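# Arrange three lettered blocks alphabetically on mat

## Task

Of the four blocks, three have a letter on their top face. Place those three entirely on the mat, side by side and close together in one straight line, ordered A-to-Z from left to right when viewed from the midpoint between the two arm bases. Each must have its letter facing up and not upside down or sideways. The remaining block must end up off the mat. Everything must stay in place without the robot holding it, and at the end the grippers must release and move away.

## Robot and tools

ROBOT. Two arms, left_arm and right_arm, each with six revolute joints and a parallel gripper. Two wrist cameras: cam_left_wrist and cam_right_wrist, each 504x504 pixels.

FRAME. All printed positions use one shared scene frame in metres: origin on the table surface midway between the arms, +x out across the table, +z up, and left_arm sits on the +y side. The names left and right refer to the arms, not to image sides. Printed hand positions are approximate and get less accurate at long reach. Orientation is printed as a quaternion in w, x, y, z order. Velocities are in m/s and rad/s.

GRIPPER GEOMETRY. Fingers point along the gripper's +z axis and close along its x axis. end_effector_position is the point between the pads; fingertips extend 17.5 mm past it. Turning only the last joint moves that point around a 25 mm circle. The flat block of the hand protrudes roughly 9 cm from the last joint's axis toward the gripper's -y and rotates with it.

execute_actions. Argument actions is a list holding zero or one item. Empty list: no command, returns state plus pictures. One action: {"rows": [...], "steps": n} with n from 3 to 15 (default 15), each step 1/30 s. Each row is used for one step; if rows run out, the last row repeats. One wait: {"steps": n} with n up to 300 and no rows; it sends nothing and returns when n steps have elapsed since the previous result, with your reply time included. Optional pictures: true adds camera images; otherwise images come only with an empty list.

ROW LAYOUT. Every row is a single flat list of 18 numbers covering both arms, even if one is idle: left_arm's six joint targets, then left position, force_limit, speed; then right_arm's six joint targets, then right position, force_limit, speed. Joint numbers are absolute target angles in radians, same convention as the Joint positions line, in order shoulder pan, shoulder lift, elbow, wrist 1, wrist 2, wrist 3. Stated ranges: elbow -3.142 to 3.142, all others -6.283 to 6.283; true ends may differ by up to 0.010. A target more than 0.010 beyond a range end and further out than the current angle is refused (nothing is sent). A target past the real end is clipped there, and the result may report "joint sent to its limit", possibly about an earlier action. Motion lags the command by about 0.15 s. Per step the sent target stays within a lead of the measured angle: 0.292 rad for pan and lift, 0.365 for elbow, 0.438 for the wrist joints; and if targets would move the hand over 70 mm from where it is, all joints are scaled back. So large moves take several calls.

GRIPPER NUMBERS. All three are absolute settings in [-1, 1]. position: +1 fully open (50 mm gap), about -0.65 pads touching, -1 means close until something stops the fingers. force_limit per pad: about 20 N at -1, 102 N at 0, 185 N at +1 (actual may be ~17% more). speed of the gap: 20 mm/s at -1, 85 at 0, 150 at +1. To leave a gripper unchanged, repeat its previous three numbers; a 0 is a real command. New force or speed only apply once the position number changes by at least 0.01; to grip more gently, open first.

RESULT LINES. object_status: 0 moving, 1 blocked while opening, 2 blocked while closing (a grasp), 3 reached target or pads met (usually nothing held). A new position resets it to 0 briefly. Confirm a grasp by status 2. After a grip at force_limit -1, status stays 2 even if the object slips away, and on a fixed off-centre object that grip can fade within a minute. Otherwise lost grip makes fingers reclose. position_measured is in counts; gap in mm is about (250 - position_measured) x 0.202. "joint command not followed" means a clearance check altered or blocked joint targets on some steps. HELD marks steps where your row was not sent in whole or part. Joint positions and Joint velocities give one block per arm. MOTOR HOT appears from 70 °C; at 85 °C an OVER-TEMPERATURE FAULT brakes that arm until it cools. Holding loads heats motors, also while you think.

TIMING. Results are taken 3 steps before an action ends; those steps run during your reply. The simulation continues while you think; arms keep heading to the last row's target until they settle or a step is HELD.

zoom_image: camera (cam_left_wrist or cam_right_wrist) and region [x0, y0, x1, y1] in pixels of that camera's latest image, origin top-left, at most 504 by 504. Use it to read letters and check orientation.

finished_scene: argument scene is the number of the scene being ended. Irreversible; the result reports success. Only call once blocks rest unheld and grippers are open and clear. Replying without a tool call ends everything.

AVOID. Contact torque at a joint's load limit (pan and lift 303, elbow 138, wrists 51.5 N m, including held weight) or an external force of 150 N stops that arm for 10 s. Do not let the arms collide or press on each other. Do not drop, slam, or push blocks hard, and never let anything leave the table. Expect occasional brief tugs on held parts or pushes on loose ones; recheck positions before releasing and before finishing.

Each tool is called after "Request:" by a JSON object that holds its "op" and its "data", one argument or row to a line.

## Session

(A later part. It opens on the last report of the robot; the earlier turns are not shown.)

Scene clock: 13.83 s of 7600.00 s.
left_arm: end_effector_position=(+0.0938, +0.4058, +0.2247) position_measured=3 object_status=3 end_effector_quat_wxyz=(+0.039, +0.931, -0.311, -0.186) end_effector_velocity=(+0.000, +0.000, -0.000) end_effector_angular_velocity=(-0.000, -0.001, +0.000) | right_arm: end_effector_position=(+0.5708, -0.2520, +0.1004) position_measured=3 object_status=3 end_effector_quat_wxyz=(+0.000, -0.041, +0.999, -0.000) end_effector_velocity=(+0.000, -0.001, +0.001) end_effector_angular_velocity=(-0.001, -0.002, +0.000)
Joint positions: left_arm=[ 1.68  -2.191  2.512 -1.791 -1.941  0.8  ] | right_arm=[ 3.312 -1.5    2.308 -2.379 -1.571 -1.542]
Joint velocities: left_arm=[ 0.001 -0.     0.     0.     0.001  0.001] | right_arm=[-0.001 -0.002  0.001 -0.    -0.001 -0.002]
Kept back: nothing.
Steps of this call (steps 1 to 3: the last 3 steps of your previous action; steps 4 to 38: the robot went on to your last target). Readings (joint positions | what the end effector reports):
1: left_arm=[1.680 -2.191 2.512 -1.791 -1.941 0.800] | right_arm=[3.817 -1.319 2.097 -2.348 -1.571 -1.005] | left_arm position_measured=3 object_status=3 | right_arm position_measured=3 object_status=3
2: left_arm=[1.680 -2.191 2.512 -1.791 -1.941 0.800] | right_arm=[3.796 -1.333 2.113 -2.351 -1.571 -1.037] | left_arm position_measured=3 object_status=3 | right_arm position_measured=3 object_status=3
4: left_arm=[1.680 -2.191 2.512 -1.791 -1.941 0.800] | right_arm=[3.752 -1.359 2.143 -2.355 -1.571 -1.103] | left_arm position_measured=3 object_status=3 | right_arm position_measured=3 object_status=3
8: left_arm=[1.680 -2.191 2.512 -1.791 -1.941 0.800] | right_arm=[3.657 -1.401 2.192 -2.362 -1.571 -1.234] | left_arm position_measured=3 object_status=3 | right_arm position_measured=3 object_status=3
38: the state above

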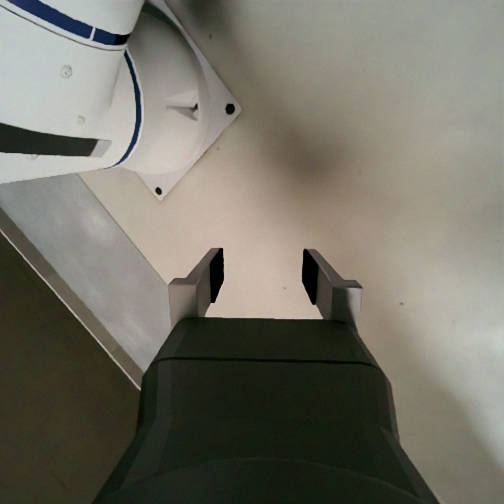

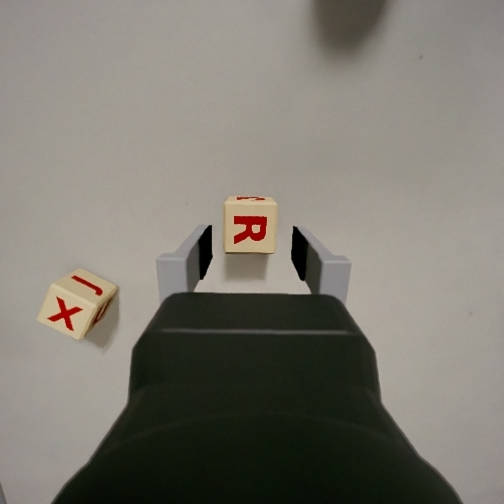

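Request:
{"op": "execute_actions", "data": {
  "actions": [
    {"rows":[[1.68,-2.191,2.512,-1.791,-1.941,0.8,1,0,0,3.3112,-1.478,2.313,-2.406,-1.571,-1.5423,1,-0.4,0],[1.68,-2.191,2.512,-1.791,-1.941,0.8,1,0,0,3.3112,-1.458,2.321,-2.434,-1.571,-1.5423,1,-0.4,0],[1.68,-2.191,2.512,-1.791,-1.941,0.8,1,0,0,3.3112,-1.4382,2.3288,-2.4614,-1.571,-1.5423,1,-0.4,0],[1.68,-2.191,2.512,-1.791,-1.941,0.8,1,0,0,3.3112,-1.421,2.3345,-2.484,-1.571,-1.5423,1,-0.4,0],[1.68,-2.191,2.512,-1.791,-1.941,0.8,1,0,0,3.3112,-1.404,2.340,-2.507,-1.571,-1.5423,1,-0.4,0],[1.68,-2.191,2.512,-1.791,-1.941,0.8,1,0,0,3.3112,-1.386,2.3455,-2.530,-1.571,-1.5423,1,-0.4,0],[1.68,-2.191,2.512,-1.791,-1.941,0.8,1,0,0,3.3112,-1.3687,2.3505,-2.5526,-1.571,-1.5423,1,-0.4,0]],"steps":15}
  ]
}}

Request:
{"op": "execute_actions", "data": {
  "actions": [
    {"rows":[[1.68,-2.191,2.512,-1.791,-1.941,0.8,1,0,0,3.3112,-1.3687,2.3505,-2.5526,-1.571,-1.5423,1,-0.4,0],[1.68,-2.191,2.512,-1.791,-1.941,0.8,1,0,0,3.3112,-1.3687,2.3505,-2.5526,-1.571,-1.5423,1,-0.4,0],[1.68,-2.191,2.512,-1.791,-1.941,0.8,1,0,0,3.3112,-1.3687,2.3505,-2.5526,-1.571,-1.5423,1,-0.4,0],[1.68,-2.191,2.512,-1.791,-1.941,0.8,1,0,0,3.3112,-1.3687,2.3505,-2.5526,-1.571,-1.5423,-1,-0.4,0]],"steps":13}
  ],
  "pictures": true
}}

Scene clock: 14.50 s of 7600.00 s.
left_arm: end_effector_position=(+0.0938, +0.4058, +0.2247) position_measured=3 object_status=3 end_effector_quat_wxyz=(+0.039, +0.931, -0.311, -0.186) end_effector_velocity=(+0.000, +0.000, -0.000) end_effector_angular_velocity=(+0.000, -0.001, +0.000) | right_arm: end_effector_position=(+0.5734, -0.2520, +0.0341) position_measured=3 object_status=3 end_effector_quat_wxyz=(-0.000, -0.041, +0.999, -0.000) end_effector_velocity=(-0.001, +0.001, -0.059) end_effector_angular_velocity=(+0.000, -0.004, +0.001)
Joint positions: left_arm=[ 1.68  -2.191  2.512 -1.791 -1.941  0.8  ] | right_arm=[ 3.311 -1.381  2.347 -2.536 -1.571 -1.542]
Joint velocities: left_arm=[-0.    -0.     0.     0.     0.001 -0.   ] | right_arm=[ 0.002  0.11   0.035 -0.149 -0.     0.001]
Steps of this call (steps 1 to 8: the robot went on to your last target; steps 9 to 20: the first 12 steps of this action). Readings (joint positions | what the end effector reports):
9: left_arm=[1.680 -2.191 2.512 -1.791 -1.941 0.800] | right_arm=[3.311 -1.499 2.308 -2.380 -1.571 -1.542] | left_arm position_measured=3 object_status=3 | right_arm position_measured=3 object_status=3
10: left_arm=[1.680 -2.191 2.512 -1.791 -1.941 0.800] | right_arm=[3.311 -1.493 2.309 -2.388 -1.571 -1.542] | left_arm position_measured=3 object_status=3 | right_arm position_measured=3 object_status=3
12: left_arm=[1.680 -2.191 2.512 -1.791 -1.941 0.800] | right_arm=[3.311 -1.470 2.317 -2.418 -1.571 -1.542] | left_arm position_measured=3 object_status=3 | right_arm position_measured=3 object_status=3
16: left_arm=[1.680 -2.191 2.512 -1.791 -1.941 0.800] | right_arm=[3.311 -1.411 2.337 -2.496 -1.571 -1.542] | left_arm position_measured=3 object_status=3 | right_arm position_measured=3 object_status=3
20: the state above

Scene clock: 14.93 s of 7600.00 s.
left_arm: end_effector_position=(+0.0938, +0.4058, +0.2247) position_measured=3 object_status=3 end_effector_quat_wxyz=(+0.039, +0.931, -0.311, -0.186) end_effector_velocity=(-0.000, +0.000, -0.000) end_effector_angular_velocity=(+0.000, +0.001, +0.001) | right_arm: end_effector_position=(+0.5733, -0.2520, +0.0276) position_measured=47 object_status=0 end_effector_quat_wxyz=(+0.000, -0.041, +0.999, -0.000) end_effector_velocity=(+0.000, -0.000, -0.001) end_effector_angular_velocity=(+0.001, +0.000, -0.001)
Joint positions: left_arm=[ 1.68  -2.191  2.512 -1.791 -1.941  0.8  ] | right_arm=[ 3.311 -1.369  2.35  -2.552 -1.571 -1.542]
Joint velocities: left_arm=[ 0.    -0.     0.    -0.    -0.001 -0.001] | right_arm=[-0.001  0.003  0.001 -0.003  0.001  0.   ]
Steps of this call (steps 1 to 3: the last 3 steps of your previous action; steps 4 to 13: the first 10 steps of this action). Readings (joint positions | what the end effector reports):
4: left_arm=[1.680 -2.191 2.512 -1.791 -1.941 0.800] | right_arm=[3.311 -1.372 2.349 -2.548 -1.571 -1.542] | left_arm position_measured=3 object_status=3 | right_arm position_measured=3 object_status=3
5: left_arm=[1.680 -2.191 2.512 -1.791 -1.941 0.800] | right_arm=[3.311 -1.371 2.350 -2.549 -1.571 -1.542] | left_arm position_measured=3 object_status=3 | right_arm position_measured=3 object_status=3
7: left_arm=[1.680 -2.191 2.512 -1.791 -1.941 0.800] | right_arm=[3.311 -1.370 2.350 -2.551 -1.571 -1.542] | left_arm position_measured=3 object_status=3 | right_arm position_measured=12 object_status=0
11: left_arm=[1.680 -2.191 2.512 -1.791 -1.941 0.800] | right_arm=[3.311 -1.369 2.350 -2.552 -1.571 -1.542] | left_arm position_measured=3 object_status=3 | right_arm position_measured=47 object_status=0
13: the state above

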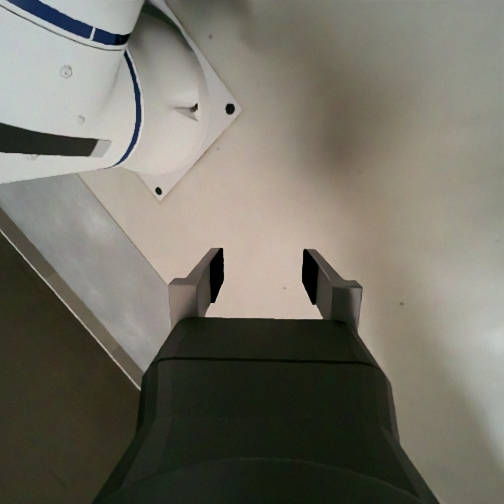

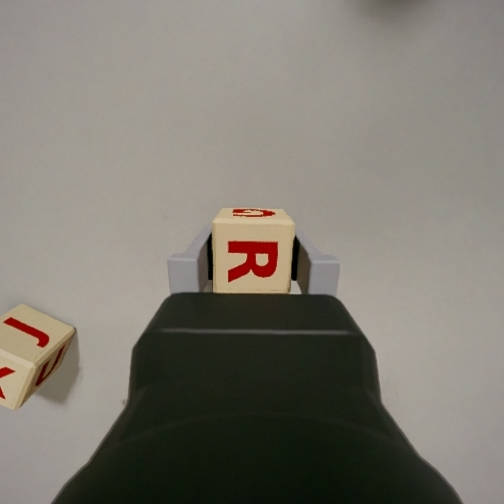

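Request:
{"op": "zoom_image", "data": {
  "camera": "cam_right_wrist",
  "region": [192,190,312,310]
}}

Request:
{"op": "execute_actions", "data": {
  "actions": [
    {"rows":[[1.68,-2.191,2.512,-1.791,-1.941,0.8,1,0,0,3.3112,-1.386,2.3455,-2.530,-1.571,-1.5423,-1,-0.4,0],[1.68,-2.191,2.512,-1.791,-1.941,0.8,1,0,0,3.3112,-1.404,2.340,-2.507,-1.571,-1.5423,-1,-0.4,0],[1.68,-2.191,2.512,-1.791,-1.941,0.8,1,0,0,3.3112,-1.4382,2.3288,-2.4614,-1.571,-1.6,-1,-0.4,0],[1.68,-2.191,2.512,-1.791,-1.941,0.8,1,0,0,3.3112,-1.478,2.313,-2.406,-1.571,-1.7,-1,-0.4,0],[1.68,-2.191,2.512,-1.791,-1.941,0.8,1,0,0,3.33,-1.478,2.313,-2.406,-1.571,-1.85,-1,-0.4,0],[1.68,-2.191,2.512,-1.791,-1.941,0.8,1,0,0,3.35,-1.478,2.313,-2.406,-1.571,-2.0,-1,-0.4,0],[1.68,-2.191,2.512,-1.791,-1.941,0.8,1,0,0,3.40,-1.46,2.29,-2.40,-1.571,-4.1079,-1,-0.4,0]],"steps":15}
  ]
}}

Request:
{"op": "execute_actions", "data": {
  "actions": [
    {"rows":[[1.68,-2.191,2.512,-1.791,-1.941,0.8,1,0,0,3.8054,-1.3503,2.1499,-2.3704,-1.571,-4.1079,-1,-0.4,0]],"steps":15}
  ]
}}

Request:
{"op": "execute_actions", "data": {
  "actions": [
    {"steps":30}
  ],
  "pictures": true
}}

Region (192, 190, 312, 310) of cam_right_wrist's 504x504 image, scaled by 4.200, with more detail than that image has.

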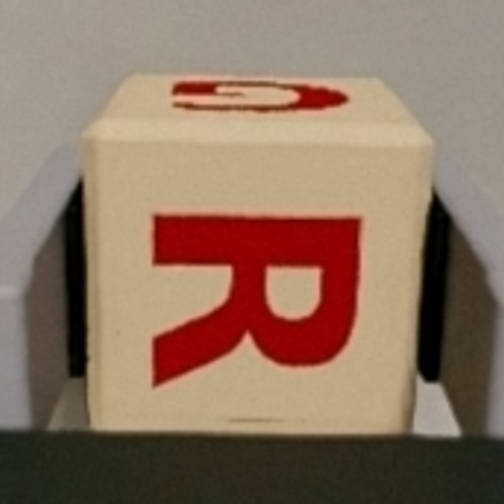

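Scene clock: 15.63 s of 7600.00 s.
left_arm: end_effector_position=(+0.0938, +0.4058, +0.2247) position_measured=3 object_status=3 end_effector_quat_wxyz=(+0.039, +0.931, -0.311, -0.186) end_effector_velocity=(-0.000, +0.000, -0.000) end_effector_angular_velocity=(+0.001, +0.000, -0.001) | right_arm: end_effector_position=(+0.5795, -0.2088, +0.0853) position_measured=47 object_status=2 end_effector_quat_wxyz=(-0.000, -0.358, +0.934, -0.000) end_effector_velocity=(+0.028, +0.159, +0.036) end_effector_angular_velocity=(+0.000, +0.006, +2.812)
Joint positions: left_arm=[ 1.68  -2.191  2.512 -1.791 -1.941  0.8  ] | right_arm=[ 3.378 -1.458  2.299 -2.411 -1.571 -2.125]
Joint velocities: left_arm=[-0.     0.     0.001 -0.    -0.     0.   ] | right_arm=[ 0.202 -0.01  -0.083  0.099  0.    -2.609]
Steps of this call (steps 1 to 3: the last 3 steps of your previous action; steps 4 to 9: the robot went on to your last target; steps 10 to 21: the first 12 steps of this action). Readings (joint positions | what the end effector reports):
10: left_arm=[1.680 -2.191 2.512 -1.791 -1.941 0.800] | right_arm=[3.311 -1.369 2.350 -2.552 -1.571 -1.542] | left_arm position_measured=3 object_status=3 | right_arm position_measured=47 object_status=2
11: left_arm=[1.680 -2.191 2.512 -1.791 -1.941 0.800] | right_arm=[3.311 -1.374 2.350 -2.545 -1.571 -1.542] | left_arm position_measured=3 object_status=3 | right_arm position_measured=47 object_status=2
13: left_arm=[1.680 -2.191 2.512 -1.791 -1.941 0.800] | right_arm=[3.311 -1.399 2.342 -2.512 -1.571 -1.563] | left_arm position_measured=3 object_status=3 | right_arm position_measured=47 object_status=2
17: left_arm=[1.680 -2.191 2.512 -1.791 -1.941 0.800] | right_arm=[3.332 -1.453 2.319 -2.437 -1.571 -1.792] | left_arm position_measured=3 object_status=3 | right_arm position_measured=47 object_status=2
21: the state above

Scene clock: 16.13 s of 7600.00 s.
left_arm: end_effector_position=(+0.0938, +0.4058, +0.2247) position_measured=3 object_status=3 end_effector_quat_wxyz=(+0.039, +0.931, -0.311, -0.186) end_effector_velocity=(+0.000, +0.000, -0.000) end_effector_angular_velocity=(+0.000, -0.001, -0.000) | right_arm: end_effector_position=(+0.5469, -0.0342, +0.0904) position_measured=47 object_status=2 end_effector_quat_wxyz=(+0.000, +0.772, -0.636, +0.000) end_effector_velocity=(-0.181, +0.408, +0.002) end_effector_angular_velocity=(+0.001, -0.002, +2.097)
Joint positions: left_arm=[ 1.68  -2.191  2.512 -1.791 -1.941  0.8  ] | right_arm=[ 3.642 -1.389  2.201 -2.382 -1.571 -2.893]
Joint velocities: left_arm=[-0.    -0.     0.     0.     0.001 -0.   ] | right_arm=[ 0.636  0.149 -0.196  0.045 -0.    -1.461]
Steps of this call (steps 1 to 3: the last 3 steps of your previous action; steps 4 to 15: the first 12 steps of this action). Readings (joint positions | what the end effector reports):
4: left_arm=[1.680 -2.191 2.512 -1.791 -1.941 0.800] | right_arm=[3.396 -1.459 2.291 -2.403 -1.571 -2.481] | left_arm position_measured=3 object_status=3 | right_arm position_measured=47 object_status=2
5: left_arm=[1.680 -2.191 2.512 -1.791 -1.941 0.800] | right_arm=[3.414 -1.452 2.283 -2.401 -1.571 -2.521] | left_arm position_measured=3 object_status=3 | right_arm position_measured=47 object_status=2
7: left_arm=[1.680 -2.191 2.512 -1.791 -1.941 0.800] | right_arm=[3.462 -1.435 2.260 -2.396 -1.571 -2.588] | left_arm position_measured=3 object_status=3 | right_arm position_measured=47 object_status=2
11: left_arm=[1.680 -2.191 2.512 -1.791 -1.941 0.800] | right_arm=[3.554 -1.410 2.228 -2.388 -1.571 -2.726] | left_arm position_measured=3 object_status=3 | right_arm position_measured=47 object_status=2
15: the state above

Scene clock: 17.13 s of 7600.00 s.
left_arm: end_effector_position=(+0.0938, +0.4058, +0.2247) position_measured=3 object_status=3 end_effector_quat_wxyz=(+0.039, +0.931, -0.311, -0.186) end_effector_velocity=(-0.000, +0.000, -0.000) end_effector_angular_velocity=(+0.000, +0.000, -0.000) | right_arm: end_effector_position=(+0.4698, +0.0757, +0.0904) position_measured=47 object_status=2 end_effector_quat_wxyz=(+0.000, +1.000, -0.001, +0.000) end_effector_velocity=(-0.001, +0.000, -0.000) end_effector_angular_velocity=(-0.001, +0.000, +0.011)
Joint positions: left_arm=[ 1.68  -2.191  2.512 -1.791 -1.941  0.8  ] | right_arm=[ 3.805 -1.35   2.15  -2.37  -1.571 -4.107]
Joint velocities: left_arm=[ 0.  0.  0. -0. -0.  0.] | right_arm=[ 0.001  0.001 -0.     0.    -0.    -0.01 ]
Kept back: nothing.
Steps of this call (steps 1 to 3: the last 3 steps of your previous action; steps 4 to 30: the robot went on to your last target). Readings (joint positions | what the end effector reports):
1: left_arm=[1.680 -2.191 2.512 -1.791 -1.941 0.800] | right_arm=[3.663 -1.384 2.194 -2.381 -1.571 -2.945] | left_arm position_measured=3 object_status=3 | right_arm position_measured=47 object_status=2
2: left_arm=[1.680 -2.191 2.512 -1.791 -1.941 0.800] | right_arm=[3.684 -1.379 2.188 -2.379 -1.571 -3.003] | left_arm position_measured=3 object_status=3 | right_arm position_measured=47 object_status=2
4: left_arm=[1.680 -2.191 2.512 -1.791 -1.941 0.800] | right_arm=[3.724 -1.370 2.175 -2.376 -1.571 -3.142] | left_arm position_measured=3 object_status=3 | right_arm position_measured=47 object_status=2
8: left_arm=[1.680 -2.191 2.512 -1.791 -1.941 0.800] | right_arm=[3.779 -1.356 2.158 -2.372 -1.571 -3.478] | left_arm position_measured=3 object_status=3 | right_arm position_measured=47 object_status=2
30: the state above

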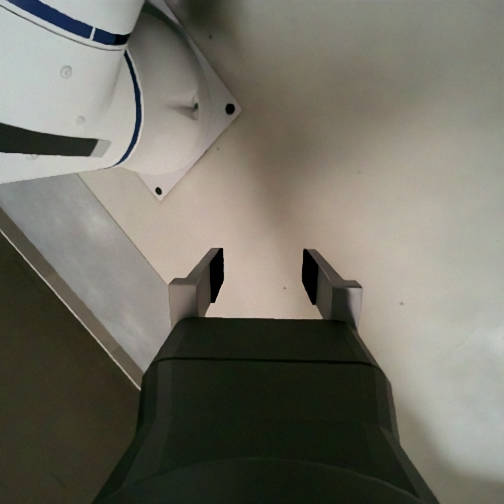

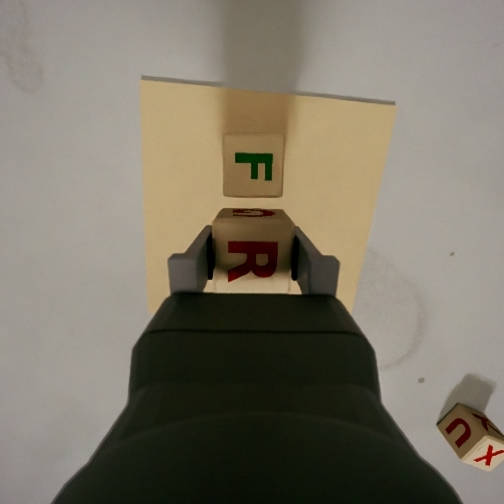

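Request:
{"op": "execute_actions", "data": {
  "actions": [
    {"rows":[[1.68,-2.191,2.512,-1.791,-1.941,0.8,1,0,0,3.8054,-1.337,2.1557,-2.3895,-1.571,-4.1079,-1,-0.4,0],[1.68,-2.191,2.512,-1.791,-1.941,0.8,1,0,0,3.8054,-1.323,2.161,-2.409,-1.571,-4.1079,-1,-0.4,0],[1.68,-2.191,2.512,-1.791,-1.941,0.8,1,0,0,3.8054,-1.3095,2.1665,-2.428,-1.571,-4.1079,-1,-0.4,0],[1.68,-2.191,2.512,-1.791,-1.941,0.8,1,0,0,3.8054,-1.2955,2.1715,-2.447,-1.571,-4.1079,-1,-0.4,0],[1.68,-2.191,2.512,-1.791,-1.941,0.8,1,0,0,3.8054,-1.281,2.176,-2.466,-1.571,-4.1079,-1,-0.4,0],[1.68,-2.191,2.512,-1.791,-1.941,0.8,1,0,0,3.8054,-1.2668,2.1807,-2.4847,-1.571,-4.1079,-1,-0.4,0]],"steps":15}
  ]
}}

Request:
{"op": "execute_actions", "data": {
  "actions": [
    {"steps":10}
  ],
  "pictures": true
}}

Request:
{"op": "zoom_image", "data": {
  "camera": "cam_right_wrist",
  "region": [177,110,327,260]
}}

Scene clock: 17.77 s of 7600.00 s.
left_arm: end_effector_position=(+0.0938, +0.4058, +0.2247) position_measured=3 object_status=3 end_effector_quat_wxyz=(+0.039, +0.931, -0.311, -0.186) end_effector_velocity=(+0.000, -0.000, +0.000) end_effector_angular_velocity=(+0.000, -0.000, +0.000) | right_arm: end_effector_position=(+0.4701, +0.0760, +0.0388) position_measured=47 object_status=2 end_effector_quat_wxyz=(+0.000, +1.000, +0.000, +0.000) end_effector_velocity=(-0.001, -0.000, -0.041) end_effector_angular_velocity=(-0.001, -0.001, -0.001)
Joint positions: left_arm=[ 1.68  -2.191  2.512 -1.791 -1.941  0.8  ] | right_arm=[ 3.805 -1.274  2.178 -2.475 -1.571 -4.108]
Joint velocities: left_arm=[-0.     0.    -0.     0.     0.    -0.001] | right_arm=[ 0.001  0.062  0.022 -0.084 -0.001  0.002]
Steps of this call (steps 1 to 7: the robot went on to your last target; steps 8 to 19: the first 12 steps of this action). Readings (joint positions | what the end effector reports):
8: left_arm=[1.680 -2.191 2.512 -1.791 -1.941 0.800] | right_arm=[3.805 -1.350 2.150 -2.371 -1.571 -4.108] | left_arm position_measured=3 object_status=3 | right_arm position_measured=47 object_status=2
9: left_arm=[1.680 -2.191 2.512 -1.791 -1.941 0.800] | right_arm=[3.805 -1.346 2.151 -2.377 -1.571 -4.108] | left_arm position_measured=3 object_status=3 | right_arm position_measured=47 object_status=2
11: left_arm=[1.680 -2.191 2.512 -1.791 -1.941 0.800] | right_arm=[3.805 -1.331 2.158 -2.398 -1.571 -4.108] | left_arm position_measured=3 object_status=3 | right_arm position_measured=47 object_status=2
15: left_arm=[1.680 -2.191 2.512 -1.791 -1.941 0.800] | right_arm=[3.805 -1.290 2.173 -2.453 -1.571 -4.108] | left_arm position_measured=3 object_status=3 | right_arm position_measured=47 object_status=2
19: the state above

Scene clock: 18.10 s of 7600.00 s.
left_arm: end_effector_position=(+0.0938, +0.4058, +0.2247) position_measured=3 object_status=3 end_effector_quat_wxyz=(+0.039, +0.931, -0.311, -0.186) end_effector_velocity=(+0.000, -0.000, -0.000) end_effector_angular_velocity=(-0.000, -0.000, -0.001) | right_arm: end_effector_position=(+0.4700, +0.0760, +0.0346) position_measured=47 object_status=2 end_effector_quat_wxyz=(+0.000, +1.000, +0.000, +0.000) end_effector_velocity=(+0.000, -0.001, -0.002) end_effector_angular_velocity=(-0.000, +0.000, -0.002)
Joint positions: left_arm=[ 1.68  -2.191  2.512 -1.791 -1.941  0.8  ] | right_arm=[ 3.805 -1.267  2.181 -2.484 -1.571 -4.108]
Joint velocities: left_arm=[-0.     0.     0.    -0.     0.     0.001] | right_arm=[-0.001  0.003  0.001 -0.004 -0.     0.001]
Kept back: nothing.
Steps of this call (steps 1 to 3: the last 3 steps of your previous action; steps 4 to 10: the robot went on to your last target). Readings (joint positions | what the end effector reports):
1: left_arm=[1.680 -2.191 2.512 -1.791 -1.941 0.800] | right_arm=[3.805 -1.272 2.179 -2.478 -1.571 -4.108] | left_arm position_measured=3 object_status=3 | right_arm position_measured=47 object_status=2
2: left_arm=[1.680 -2.191 2.512 -1.791 -1.941 0.800] | right_arm=[3.805 -1.271 2.179 -2.480 -1.571 -4.108] | left_arm position_measured=3 object_status=3 | right_arm position_measured=47 object_status=2
4: left_arm=[1.680 -2.191 2.512 -1.791 -1.941 0.800] | right_arm=[3.805 -1.269 2.180 -2.482 -1.571 -4.108] | left_arm position_measured=3 object_status=3 | right_arm position_measured=47 object_status=2
8: left_arm=[1.680 -2.191 2.512 -1.791 -1.941 0.800] | right_arm=[3.805 -1.267 2.180 -2.484 -1.571 -4.108] | left_arm position_measured=3 object_status=3 | right_arm position_measured=47 object_status=2
10: the state above

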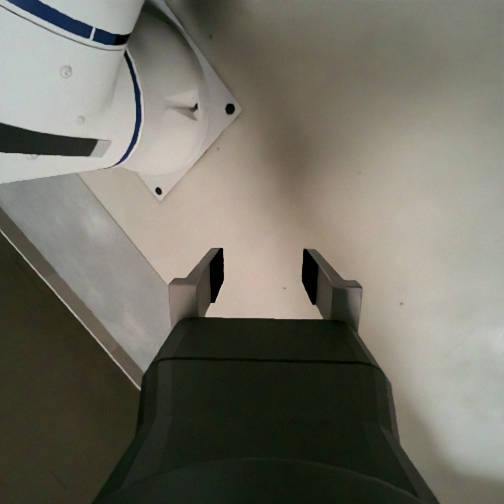

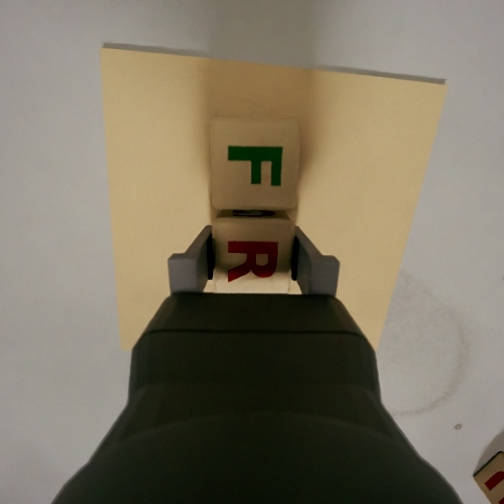

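Region (177, 110, 327, 260) of cam_right_wrist's 504x504 image, scaled by 3.360, with more detail than that image has.

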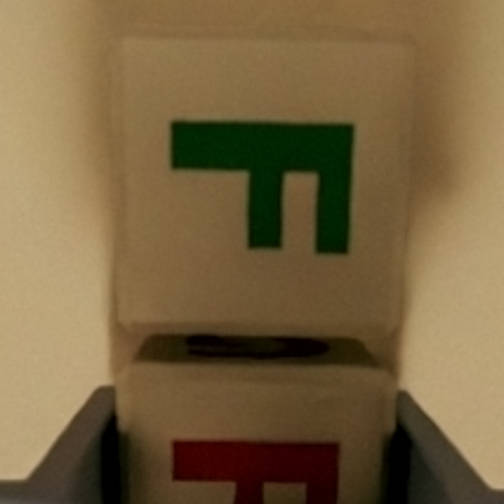

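Request:
{"op": "execute_actions", "data": {
  "actions": [
    {"rows":[[1.68,-2.191,2.512,-1.791,-1.941,0.8,1,0,0,3.8054,-1.2606,2.1825,-2.4927,-1.571,-4.1079,-1,-0.4,0]],"steps":13}
  ]
}}

Request:
{"op": "execute_actions", "data": {
  "actions": [
    {"rows":[[1.68,-2.191,2.512,-1.791,-1.941,0.8,1,0,0,3.8054,-1.2606,2.1825,-2.4927,-1.571,-4.1079,1,-0.4,0]],"steps":8}
  ],
  "pictures": true
}}

Request:
{"op": "zoom_image", "data": {
  "camera": "cam_right_wrist",
  "region": [192,190,312,310]
}}

Scene clock: 18.57 s of 7600.00 s.
left_arm: end_effector_position=(+0.0938, +0.4058, +0.2247) position_measured=3 object_status=3 end_effector_quat_wxyz=(+0.039, +0.931, -0.311, -0.186) end_effector_velocity=(-0.000, +0.000, +0.000) end_effector_angular_velocity=(+0.000, +0.000, -0.000) | right_arm: end_effector_position=(+0.4702, +0.0761, +0.0310) position_measured=47 object_status=2 end_effector_quat_wxyz=(-0.000, +1.000, +0.000, +0.000) end_effector_velocity=(-0.000, +0.001, -0.003) end_effector_angular_velocity=(+0.000, -0.000, +0.000)
Joint positions: left_arm=[ 1.68  -2.191  2.512 -1.791 -1.941  0.8  ] | right_arm=[ 3.805 -1.261  2.182 -2.492 -1.571 -4.108]
Joint velocities: left_arm=[-0.001 -0.     0.     0.    -0.    -0.001] | right_arm=[ 0.001  0.004  0.001 -0.006 -0.     0.001]
Steps of this call (steps 1 to 4: the robot went on to your last target; steps 5 to 14: the first 10 steps of this action). Readings (joint positions | what the end effector reports):
5: left_arm=[1.680 -2.191 2.512 -1.791 -1.941 0.800] | right_arm=[3.805 -1.267 2.181 -2.485 -1.571 -4.108] | left_arm position_measured=3 object_status=3 | right_arm position_measured=47 object_status=2
6: left_arm=[1.680 -2.191 2.512 -1.791 -1.941 0.800] | right_arm=[3.805 -1.265 2.181 -2.487 -1.571 -4.108] | left_arm position_measured=3 object_status=3 | right_arm position_measured=47 object_status=2
8: left_arm=[1.680 -2.191 2.512 -1.791 -1.941 0.800] | right_arm=[3.805 -1.263 2.182 -2.490 -1.571 -4.108] | left_arm position_measured=3 object_status=3 | right_arm position_measured=47 object_status=2
12: left_arm=[1.680 -2.191 2.512 -1.791 -1.941 0.800] | right_arm=[3.805 -1.262 2.182 -2.492 -1.571 -4.108] | left_arm position_measured=3 object_status=3 | right_arm position_measured=47 object_status=2
14: the state above

Scene clock: 18.83 s of 7600.00 s.
left_arm: end_effector_position=(+0.0938, +0.4058, +0.2247) position_measured=3 object_status=3 end_effector_quat_wxyz=(+0.039, +0.931, -0.311, -0.186) end_effector_velocity=(+0.000, -0.000, +0.000) end_effector_angular_velocity=(-0.001, -0.001, +0.000) | right_arm: end_effector_position=(+0.4696, +0.0757, +0.0298) position_measured=3 object_status=0 end_effector_quat_wxyz=(+0.000, +1.000, +0.000, -0.000) end_effector_velocity=(+0.001, -0.001, +0.001) end_effector_angular_velocity=(+0.001, -0.001, -0.001)
Joint positions: left_arm=[ 1.68  -2.191  2.512 -1.791 -1.941  0.8  ] | right_arm=[ 3.805 -1.26   2.183 -2.493 -1.571 -4.108]
Joint velocities: left_arm=[-0. -0. -0. -0.  0. -0.] | right_arm=[-0.002 -0.001 -0.     0.    -0.    -0.001]
Steps of this call (steps 1 to 3: the last 3 steps of your previous action; steps 4 to 8: the first 5 steps of this action). Readings (joint positions | what the end effector reports):
4: left_arm=[1.680 -2.191 2.512 -1.791 -1.941 0.800] | right_arm=[3.805 -1.261 2.182 -2.493 -1.571 -4.108] | left_arm position_measured=3 object_status=3 | right_arm position_measured=38 object_status=0
5: left_arm=[1.680 -2.191 2.512 -1.791 -1.941 0.800] | right_arm=[3.805 -1.260 2.183 -2.493 -1.571 -4.108] | left_arm position_measured=3 object_status=3 | right_arm position_measured=24 object_status=0
7: left_arm=[1.680 -2.191 2.512 -1.791 -1.941 0.800] | right_arm=[3.805 -1.260 2.183 -2.493 -1.571 -4.108] | left_arm position_measured=3 object_status=3 | right_arm position_measured=4 object_status=0
8: the state above

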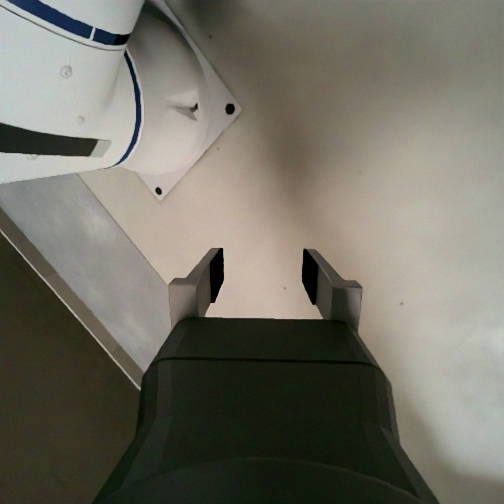

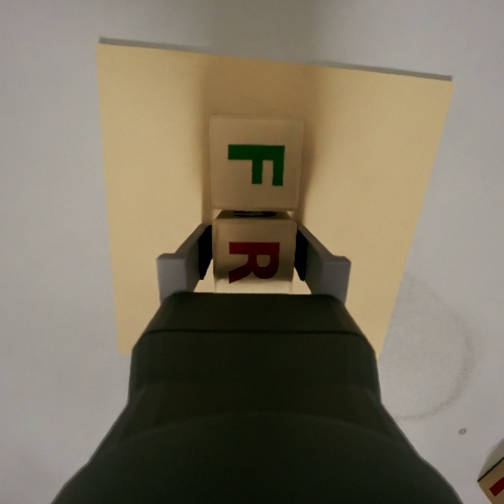

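Region (192, 190, 312, 310) of cam_right_wrist's 504x504 image, scaled by 4.200, with more detail than that image has.

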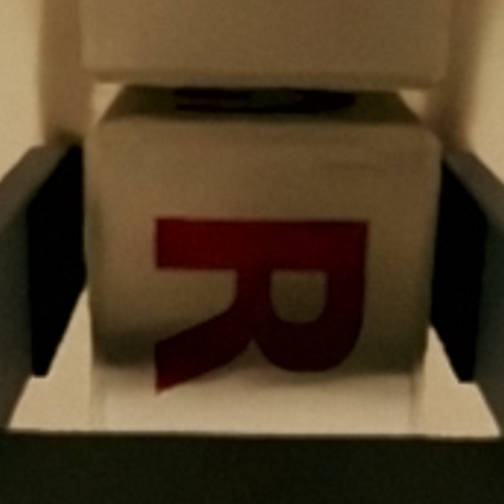

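Request:
{"op": "execute_actions", "data": {
  "actions": [
    {"rows":[[1.68,-2.191,2.512,-1.791,-1.941,0.8,1,0,0,3.8054,-1.281,2.176,-2.466,-1.571,-4.1079,1,-0.4,0],[1.68,-2.191,2.512,-1.791,-1.941,0.8,1,0,0,3.8054,-1.3095,2.1665,-2.428,-1.571,-4.1079,1,-0.4,0],[1.68,-2.191,2.512,-1.791,-1.941,0.8,1,0,0,3.8054,-1.337,2.1557,-2.3895,-1.571,-4.1079,1,-0.4,0],[1.68,-2.191,2.512,-1.791,-1.941,0.8,1,0,0,3.8054,-1.364,2.1435,-2.35,-1.571,-4.1079,1,-0.4,0],[1.68,-2.191,2.512,-1.791,-1.941,0.8,1,0,0,3.8054,-1.364,2.1435,-2.35,-1.571,-4.1079,1,-0.4,0],[1.68,-2.191,2.512,-1.791,-1.941,0.8,1,0,0,3.8054,-1.364,2.1435,-2.35,-1.571,-4.1079,1,-0.4,0],[1.68,-2.191,2.512,-1.791,-1.941,0.8,1,0,0,3.8054,-1.364,2.1435,-2.35,-1.571,-4.1079,1,-0.4,0],[1.68,-2.191,2.512,-1.791,-1.941,0.8,1,0,0,3.3966,-1.273,2.0186,-2.3164,-1.571,-2.5008,1,-0.4,0]],"steps":15}
  ]
}}

Request:
{"op": "execute_actions", "data": {
  "actions": [
    {"steps":40}
  ],
  "pictures": true
}}

Request:
{"op": "zoom_image", "data": {
  "camera": "cam_right_wrist",
  "region": [192,170,312,290]
}}

Scene clock: 19.47 s of 7600.00 s.
left_arm: end_effector_position=(+0.0938, +0.4058, +0.2247) position_measured=3 object_status=3 end_effector_quat_wxyz=(+0.039, +0.931, -0.311, -0.186) end_effector_velocity=(-0.000, -0.000, +0.000) end_effector_angular_velocity=(+0.000, -0.000, -0.000) | right_arm: end_effector_position=(+0.5272, +0.0495, +0.0896) position_measured=3 object_status=3 end_effector_quat_wxyz=(+0.000, +0.995, -0.095, +0.000) end_effector_velocity=(+0.391, -0.221, +0.022) end_effector_angular_velocity=(-0.000, -0.001, -1.357)
Joint positions: left_arm=[ 1.68  -2.191  2.512 -1.791 -1.941  0.8  ] | right_arm=[ 3.73  -1.326  2.119 -2.364 -1.571 -3.994]
Joint velocities: left_arm=[-0.  0. -0.  0.  0. -0.] | right_arm=[-0.547  0.109 -0.204  0.095 -0.001  0.81 ]
Steps of this call (steps 1 to 3: the last 3 steps of your previous action; steps 4 to 7: the robot went on to your last target; steps 8 to 19: the first 12 steps of this action). Readings (joint positions | what the end effector reports):
8: left_arm=[1.680 -2.191 2.512 -1.791 -1.941 0.800] | right_arm=[3.805 -1.261 2.182 -2.492 -1.571 -4.108] | left_arm position_measured=3 object_status=3 | right_arm position_measured=3 object_status=3
9: left_arm=[1.680 -2.191 2.512 -1.791 -1.941 0.800] | right_arm=[3.805 -1.267 2.181 -2.483 -1.571 -4.108] | left_arm position_measured=3 object_status=3 | right_arm position_measured=3 object_status=3
11: left_arm=[1.680 -2.191 2.512 -1.791 -1.941 0.800] | right_arm=[3.805 -1.296 2.170 -2.445 -1.571 -4.108] | left_arm position_measured=3 object_status=3 | right_arm position_measured=3 object_status=3
15: left_arm=[1.680 -2.191 2.512 -1.791 -1.941 0.800] | right_arm=[3.803 -1.343 2.150 -2.378 -1.571 -4.104] | left_arm position_measured=3 object_status=3 | right_arm position_measured=3 object_status=3
19: the state above

Scene clock: 20.80 s of 7600.00 s.
left_arm: end_effector_position=(+0.0938, +0.4058, +0.2247) position_measured=3 object_status=3 end_effector_quat_wxyz=(+0.039, +0.931, -0.311, -0.186) end_effector_velocity=(-0.000, -0.000, +0.000) end_effector_angular_velocity=(-0.000, +0.000, +0.000) | right_arm: end_effector_position=(+0.7277, -0.1620, +0.1003) position_measured=3 object_status=3 end_effector_quat_wxyz=(-0.000, -0.534, +0.845, -0.000) end_effector_velocity=(-0.000, +0.000, -0.000) end_effector_angular_velocity=(-0.000, +0.000, -0.009)
Joint positions: left_arm=[ 1.68  -2.191  2.512 -1.791 -1.941  0.8  ] | right_arm=[ 3.397 -1.273  2.019 -2.316 -1.571 -2.502]
Joint velocities: left_arm=[-0. -0. -0. -0. -0. -0.] | right_arm=[ 0.001  0.    -0.     0.    -0.     0.01 ]
Kept back: nothing.
Steps of this call (steps 1 to 3: the last 3 steps of your previous action; steps 4 to 40: the robot went on to your last target). Readings (joint positions | what the end effector reports):
1: left_arm=[1.680 -2.191 2.512 -1.791 -1.941 0.800] | right_arm=[3.711 -1.323 2.113 -2.361 -1.571 -3.966] | left_arm position_measured=3 object_status=3 | right_arm position_measured=3 object_status=3
2: left_arm=[1.680 -2.191 2.512 -1.791 -1.941 0.800] | right_arm=[3.693 -1.319 2.106 -2.358 -1.571 -3.938] | left_arm position_measured=3 object_status=3 | right_arm position_measured=3 object_status=3
4: left_arm=[1.680 -2.191 2.512 -1.791 -1.941 0.800] | right_arm=[3.656 -1.313 2.095 -2.353 -1.571 -3.883] | left_arm position_measured=3 object_status=3 | right_arm position_measured=3 object_status=3
8: left_arm=[1.680 -2.191 2.512 -1.791 -1.941 0.800] | right_arm=[3.583 -1.302 2.074 -2.342 -1.571 -3.751] | left_arm position_measured=3 object_status=3 | right_arm position_measured=3 object_status=3
40: the state above

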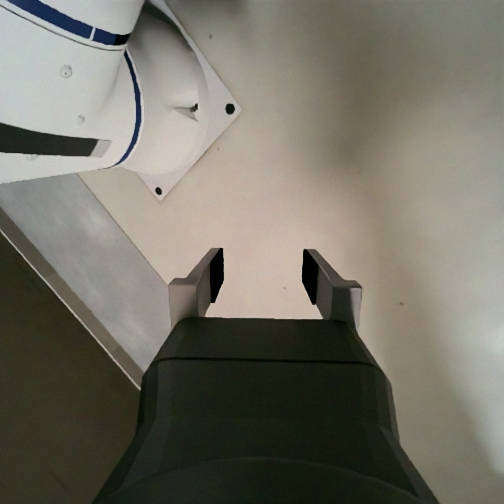

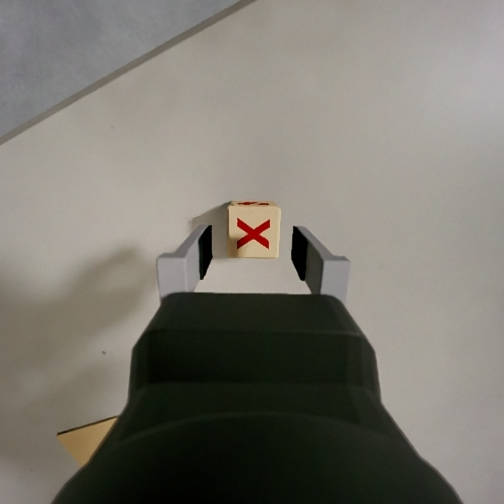

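Region (192, 170, 312, 290) of cam_right_wrist's 504x504 image, scaled by 4.200, with more detail than that image has.

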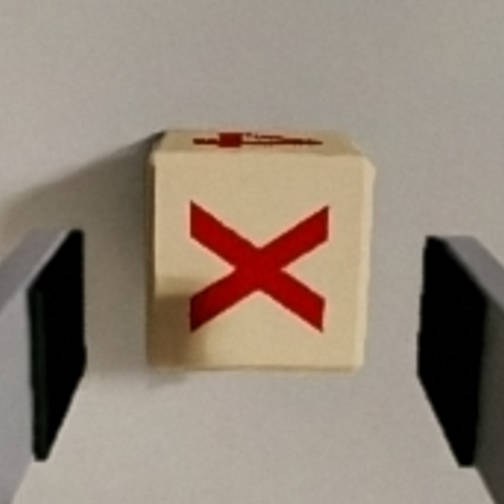

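Request:
{"op": "execute_actions", "data": {
  "actions": [
    {"rows":[[1.68,-2.191,2.512,-1.791,-1.941,0.8,1,0,0,3.3984,-1.262,2.031,-2.340,-1.571,-2.485,1,-0.4,0],[1.68,-2.191,2.512,-1.791,-1.941,0.8,1,0,0,3.3984,-1.2475,2.038,-2.3615,-1.571,-2.485,1,-0.4,0],[1.68,-2.191,2.512,-1.791,-1.941,0.8,1,0,0,3.3984,-1.2322,2.0446,-2.3832,-1.571,-2.485,1,-0.4,0],[1.68,-2.191,2.512,-1.791,-1.941,0.8,1,0,0,3.3984,-1.2195,2.049,-2.400,-1.571,-2.485,1,-0.4,0],[1.68,-2.191,2.512,-1.791,-1.941,0.8,1,0,0,3.3984,-1.207,2.0535,-2.4175,-1.571,-2.485,1,-0.4,0],[1.68,-2.191,2.512,-1.791,-1.941,0.8,1,0,0,3.3984,-1.194,2.058,-2.4345,-1.571,-2.485,1,-0.4,0],[1.68,-2.191,2.512,-1.791,-1.941,0.8,1,0,0,3.3984,-1.1811,2.0619,-2.4516,-1.571,-2.485,1,-0.4,0]],"steps":15}
  ]
}}

Request:
{"op": "execute_actions", "data": {
  "actions": [
    {"rows":[[1.68,-2.191,2.512,-1.791,-1.941,0.8,1,0,0,3.3984,-1.1811,2.0619,-2.4516,-1.571,-2.485,1,-0.4,0],[1.68,-2.191,2.512,-1.791,-1.941,0.8,1,0,0,3.3984,-1.1811,2.0619,-2.4516,-1.571,-2.485,1,-0.4,0],[1.68,-2.191,2.512,-1.791,-1.941,0.8,1,0,0,3.3984,-1.1811,2.0619,-2.4516,-1.571,-2.485,1,-0.4,0],[1.68,-2.191,2.512,-1.791,-1.941,0.8,1,0,0,3.3984,-1.1811,2.0619,-2.4516,-1.571,-2.485,-1,-0.4,0]],"steps":13}
  ],
  "pictures": true
}}

Request:
{"op": "zoom_image", "data": {
  "camera": "cam_right_wrist",
  "region": [192,190,312,310]
}}

Scene clock: 21.50 s of 7600.00 s.
left_arm: end_effector_position=(+0.0938, +0.4058, +0.2247) position_measured=3 object_status=3 end_effector_quat_wxyz=(+0.039, +0.931, -0.311, -0.186) end_effector_velocity=(+0.000, +0.000, -0.000) end_effector_angular_velocity=(+0.000, -0.000, +0.000) | right_arm: end_effector_position=(+0.7246, -0.1617, +0.0348) position_measured=3 object_status=3 end_effector_quat_wxyz=(-0.000, -0.528, +0.849, -0.000) end_effector_velocity=(-0.002, -0.001, -0.059) end_effector_angular_velocity=(+0.001, -0.003, -0.006)
Joint positions: left_arm=[ 1.68  -2.191  2.512 -1.791 -1.941  0.8  ] | right_arm=[ 3.398 -1.19   2.058 -2.439 -1.571 -2.486]
Joint velocities: left_arm=[ 0. -0.  0. -0.  0. -0.] | right_arm=[-0.001  0.079  0.031 -0.114  0.     0.005]
Steps of this call (steps 1 to 9: the robot went on to your last target; steps 10 to 21: the first 12 steps of this action). Readings (joint positions | what the end effector reports):
10: left_arm=[1.680 -2.191 2.512 -1.791 -1.941 0.800] | right_arm=[3.397 -1.273 2.019 -2.317 -1.571 -2.500] | left_arm position_measured=3 object_status=3 | right_arm position_measured=3 object_status=3
11: left_arm=[1.680 -2.191 2.512 -1.791 -1.941 0.800] | right_arm=[3.397 -1.270 2.021 -2.324 -1.571 -2.496] | left_arm position_measured=3 object_status=3 | right_arm position_measured=3 object_status=3
13: left_arm=[1.680 -2.191 2.512 -1.791 -1.941 0.800] | right_arm=[3.397 -1.254 2.032 -2.348 -1.571 -2.491] | left_arm position_measured=3 object_status=3 | right_arm position_measured=3 object_status=3
17: left_arm=[1.680 -2.191 2.512 -1.791 -1.941 0.800] | right_arm=[3.398 -1.212 2.050 -2.409 -1.571 -2.487] | left_arm position_measured=3 object_status=3 | right_arm position_measured=3 object_status=3
21: the state above

Scene clock: 21.93 s of 7600.00 s.
left_arm: end_effector_position=(+0.0938, +0.4058, +0.2247) position_measured=3 object_status=3 end_effector_quat_wxyz=(+0.039, +0.931, -0.311, -0.186) end_effector_velocity=(+0.000, -0.000, +0.000) end_effector_angular_velocity=(-0.001, -0.001, +0.000) | right_arm: end_effector_position=(+0.7243, -0.1617, +0.0285) position_measured=47 object_status=0 end_effector_quat_wxyz=(+0.000, -0.528, +0.849, -0.000) end_effector_velocity=(+0.000, -0.000, -0.000) end_effector_angular_velocity=(+0.000, -0.001, -0.002)
Joint positions: left_arm=[ 1.68  -2.191  2.512 -1.791 -1.941  0.8  ] | right_arm=[ 3.398 -1.181  2.062 -2.451 -1.571 -2.485]
Joint velocities: left_arm=[ 0.    -0.001 -0.     0.     0.001 -0.   ] | right_arm=[-0.001  0.001  0.001 -0.002 -0.     0.001]
Steps of this call (steps 1 to 3: the last 3 steps of your previous action; steps 4 to 13: the first 10 steps of this action). Readings (joint positions | what the end effector reports):
4: left_arm=[1.680 -2.191 2.512 -1.791 -1.941 0.800] | right_arm=[3.398 -1.184 2.061 -2.448 -1.571 -2.485] | left_arm position_measured=3 object_status=3 | right_arm position_measured=3 object_status=3
5: left_arm=[1.680 -2.191 2.512 -1.791 -1.941 0.800] | right_arm=[3.398 -1.183 2.061 -2.449 -1.571 -2.485] | left_arm position_measured=3 object_status=3 | right_arm position_measured=3 object_status=3
7: left_arm=[1.680 -2.191 2.512 -1.791 -1.941 0.800] | right_arm=[3.398 -1.182 2.061 -2.450 -1.571 -2.485] | left_arm position_measured=3 object_status=3 | right_arm position_measured=12 object_status=0
11: left_arm=[1.680 -2.191 2.512 -1.791 -1.941 0.800] | right_arm=[3.398 -1.181 2.062 -2.451 -1.571 -2.485] | left_arm position_measured=3 object_status=3 | right_arm position_measured=47 object_status=0
13: the state above

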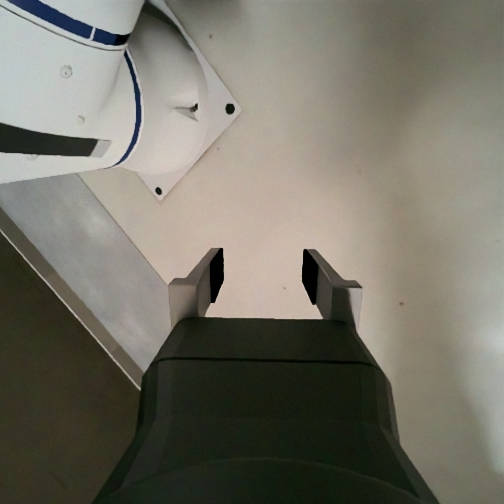

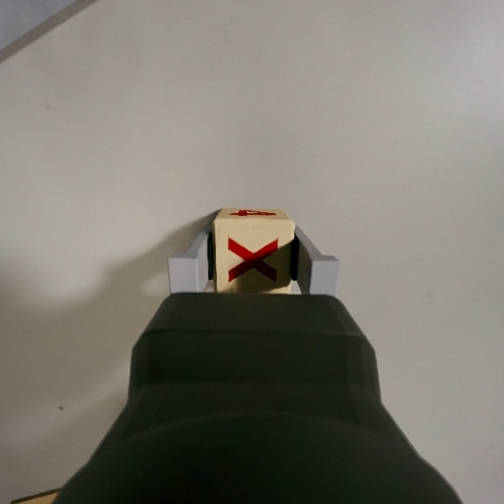

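Region (192, 190, 312, 310) of cam_right_wrist's 504x504 image, scaled by 4.200, with more detail than that image has.

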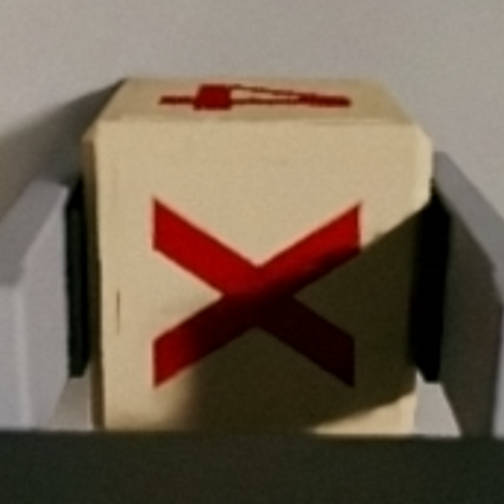

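Request:
{"op": "execute_actions", "data": {
  "actions": [
    {"rows":[[1.68,-2.191,2.512,-1.791,-1.941,0.8,1,0,0,3.3984,-1.194,2.058,-2.4345,-1.571,-2.485,-1,-0.4,0],[1.68,-2.191,2.512,-1.791,-1.941,0.8,1,0,0,3.3984,-1.207,2.0535,-2.4175,-1.571,-2.485,-1,-0.4,0],[1.68,-2.191,2.512,-1.791,-1.941,0.8,1,0,0,3.3984,-1.2322,2.0446,-2.3832,-1.571,-2.55,-1,-0.4,0],[1.68,-2.191,2.512,-1.791,-1.941,0.8,1,0,0,3.41,-1.262,2.031,-2.340,-1.571,-2.65,-1,-0.4,0],[1.68,-2.191,2.512,-1.791,-1.941,0.8,1,0,0,3.43,-1.27,2.04,-2.341,-1.571,-2.8,-1,-0.4,0],[1.68,-2.191,2.512,-1.791,-1.941,0.8,1,0,0,3.45,-1.28,2.055,-2.346,-1.571,-3.0,-1,-0.4,0],[1.68,-2.191,2.512,-1.791,-1.941,0.8,1,0,0,3.47,-1.29,2.068,-2.349,-1.571,-3.1,-1,-0.4,0],[1.68,-2.191,2.512,-1.791,-1.941,0.8,1,0,0,3.49,-1.298,2.079,-2.352,-1.571,-3.2,-1,-0.4,0],[1.68,-2.191,2.512,-1.791,-1.941,0.8,1,0,0,3.51,-1.306,2.09,-2.355,-1.571,-3.3,-1,-0.4,0],[1.68,-2.191,2.512,-1.791,-1.941,0.8,1,0,0,3.7441,-1.3988,2.2132,-2.3852,-1.571,-4.1692,-1,-0.4,0]],"steps":15}
  ]
}}

Request:
{"op": "execute_actions", "data": {
  "actions": [
    {"steps":36}
  ],
  "pictures": true
}}

Scene clock: 22.53 s of 7600.00 s.
left_arm: end_effector_position=(+0.0938, +0.4058, +0.2247) position_measured=3 object_status=3 end_effector_quat_wxyz=(+0.039, +0.931, -0.311, -0.186) end_effector_velocity=(-0.000, -0.000, -0.000) end_effector_angular_velocity=(+0.000, -0.000, -0.001) | right_arm: end_effector_position=(+0.6733, -0.0976, +0.0833) position_measured=47 object_status=2 end_effector_quat_wxyz=(+0.000, +0.737, -0.676, +0.000) end_effector_velocity=(-0.349, +0.314, +0.015) end_effector_angular_velocity=(-0.003, +0.014, +1.355)
Joint positions: left_arm=[ 1.68  -2.191  2.512 -1.791 -1.941  0.8  ] | right_arm=[ 3.487 -1.287  2.079 -2.363 -1.571 -2.941]
Joint velocities: left_arm=[-0.001  0.    -0.     0.     0.     0.   ] | right_arm=[ 0.53  -0.225  0.279 -0.04   0.001 -0.826]
Steps of this call (steps 1 to 3: the last 3 steps of your previous action; steps 4 to 6: the robot went on to your last target; steps 7 to 18: the first 12 steps of this action). Readings (joint positions | what the end effector reports):
7: left_arm=[1.680 -2.191 2.512 -1.791 -1.941 0.800] | right_arm=[3.398 -1.182 2.062 -2.451 -1.571 -2.485] | left_arm position_measured=3 object_status=3 | right_arm position_measured=47 object_status=2
8: left_arm=[1.680 -2.191 2.512 -1.791 -1.941 0.800] | right_arm=[3.398 -1.185 2.062 -2.446 -1.571 -2.485] | left_arm position_measured=3 object_status=3 | right_arm position_measured=47 object_status=2
10: left_arm=[1.680 -2.191 2.512 -1.791 -1.941 0.800] | right_arm=[3.399 -1.203 2.055 -2.421 -1.571 -2.508] | left_arm position_measured=3 object_status=3 | right_arm position_measured=47 object_status=2
14: left_arm=[1.680 -2.191 2.512 -1.791 -1.941 0.800] | right_arm=[3.424 -1.253 2.047 -2.366 -1.571 -2.740] | left_arm position_measured=3 object_status=3 | right_arm position_measured=47 object_status=2
18: the state above

Scene clock: 23.73 s of 7600.00 s.
left_arm: end_effector_position=(+0.0938, +0.4058, +0.2247) position_measured=3 object_status=3 end_effector_quat_wxyz=(+0.039, +0.931, -0.311, -0.186) end_effector_velocity=(-0.000, -0.000, +0.000) end_effector_angular_velocity=(-0.000, +0.000, -0.000) | right_arm: end_effector_position=(+0.4703, +0.0299, +0.0903) position_measured=47 object_status=2 end_effector_quat_wxyz=(+0.000, +1.000, -0.000, +0.000) end_effector_velocity=(-0.000, -0.000, -0.000) end_effector_angular_velocity=(-0.000, -0.000, +0.005)
Joint positions: left_arm=[ 1.68  -2.191  2.512 -1.791 -1.941  0.8  ] | right_arm=[ 3.744 -1.399  2.213 -2.385 -1.571 -4.169]
Joint velocities: left_arm=[ 0. -0. -0.  0. -0.  0.] | right_arm=[-0.     0.     0.    -0.    -0.    -0.005]
Kept back: nothing.
Steps of this call (steps 1 to 3: the last 3 steps of your previous action; steps 4 to 36: the robot went on to your last target). Readings (joint positions | what the end effector reports):
1: left_arm=[1.680 -2.191 2.512 -1.791 -1.941 0.800] | right_arm=[3.504 -1.294 2.088 -2.365 -1.571 -2.970] | left_arm position_measured=3 object_status=3 | right_arm position_measured=47 object_status=2
2: left_arm=[1.680 -2.191 2.512 -1.791 -1.941 0.800] | right_arm=[3.521 -1.302 2.097 -2.366 -1.571 -3.000] | left_arm position_measured=3 object_status=3 | right_arm position_measured=47 object_status=2
4: left_arm=[1.680 -2.191 2.512 -1.791 -1.941 0.800] | right_arm=[3.556 -1.317 2.115 -2.369 -1.571 -3.067] | left_arm position_measured=3 object_status=3 | right_arm position_measured=47 object_status=2
8: left_arm=[1.680 -2.191 2.512 -1.791 -1.941 0.800] | right_arm=[3.624 -1.347 2.151 -2.375 -1.571 -3.242] | left_arm position_measured=3 object_status=3 | right_arm position_measured=47 object_status=2
36: the state above

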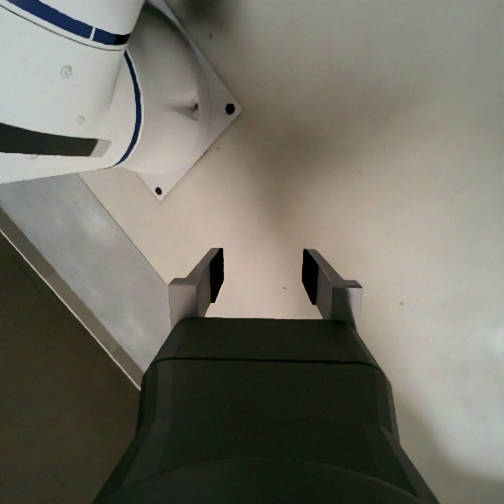

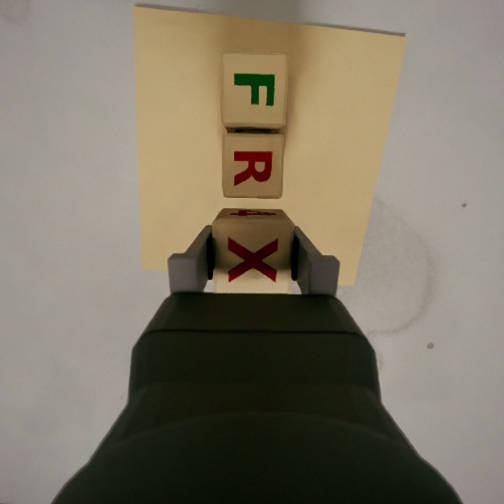

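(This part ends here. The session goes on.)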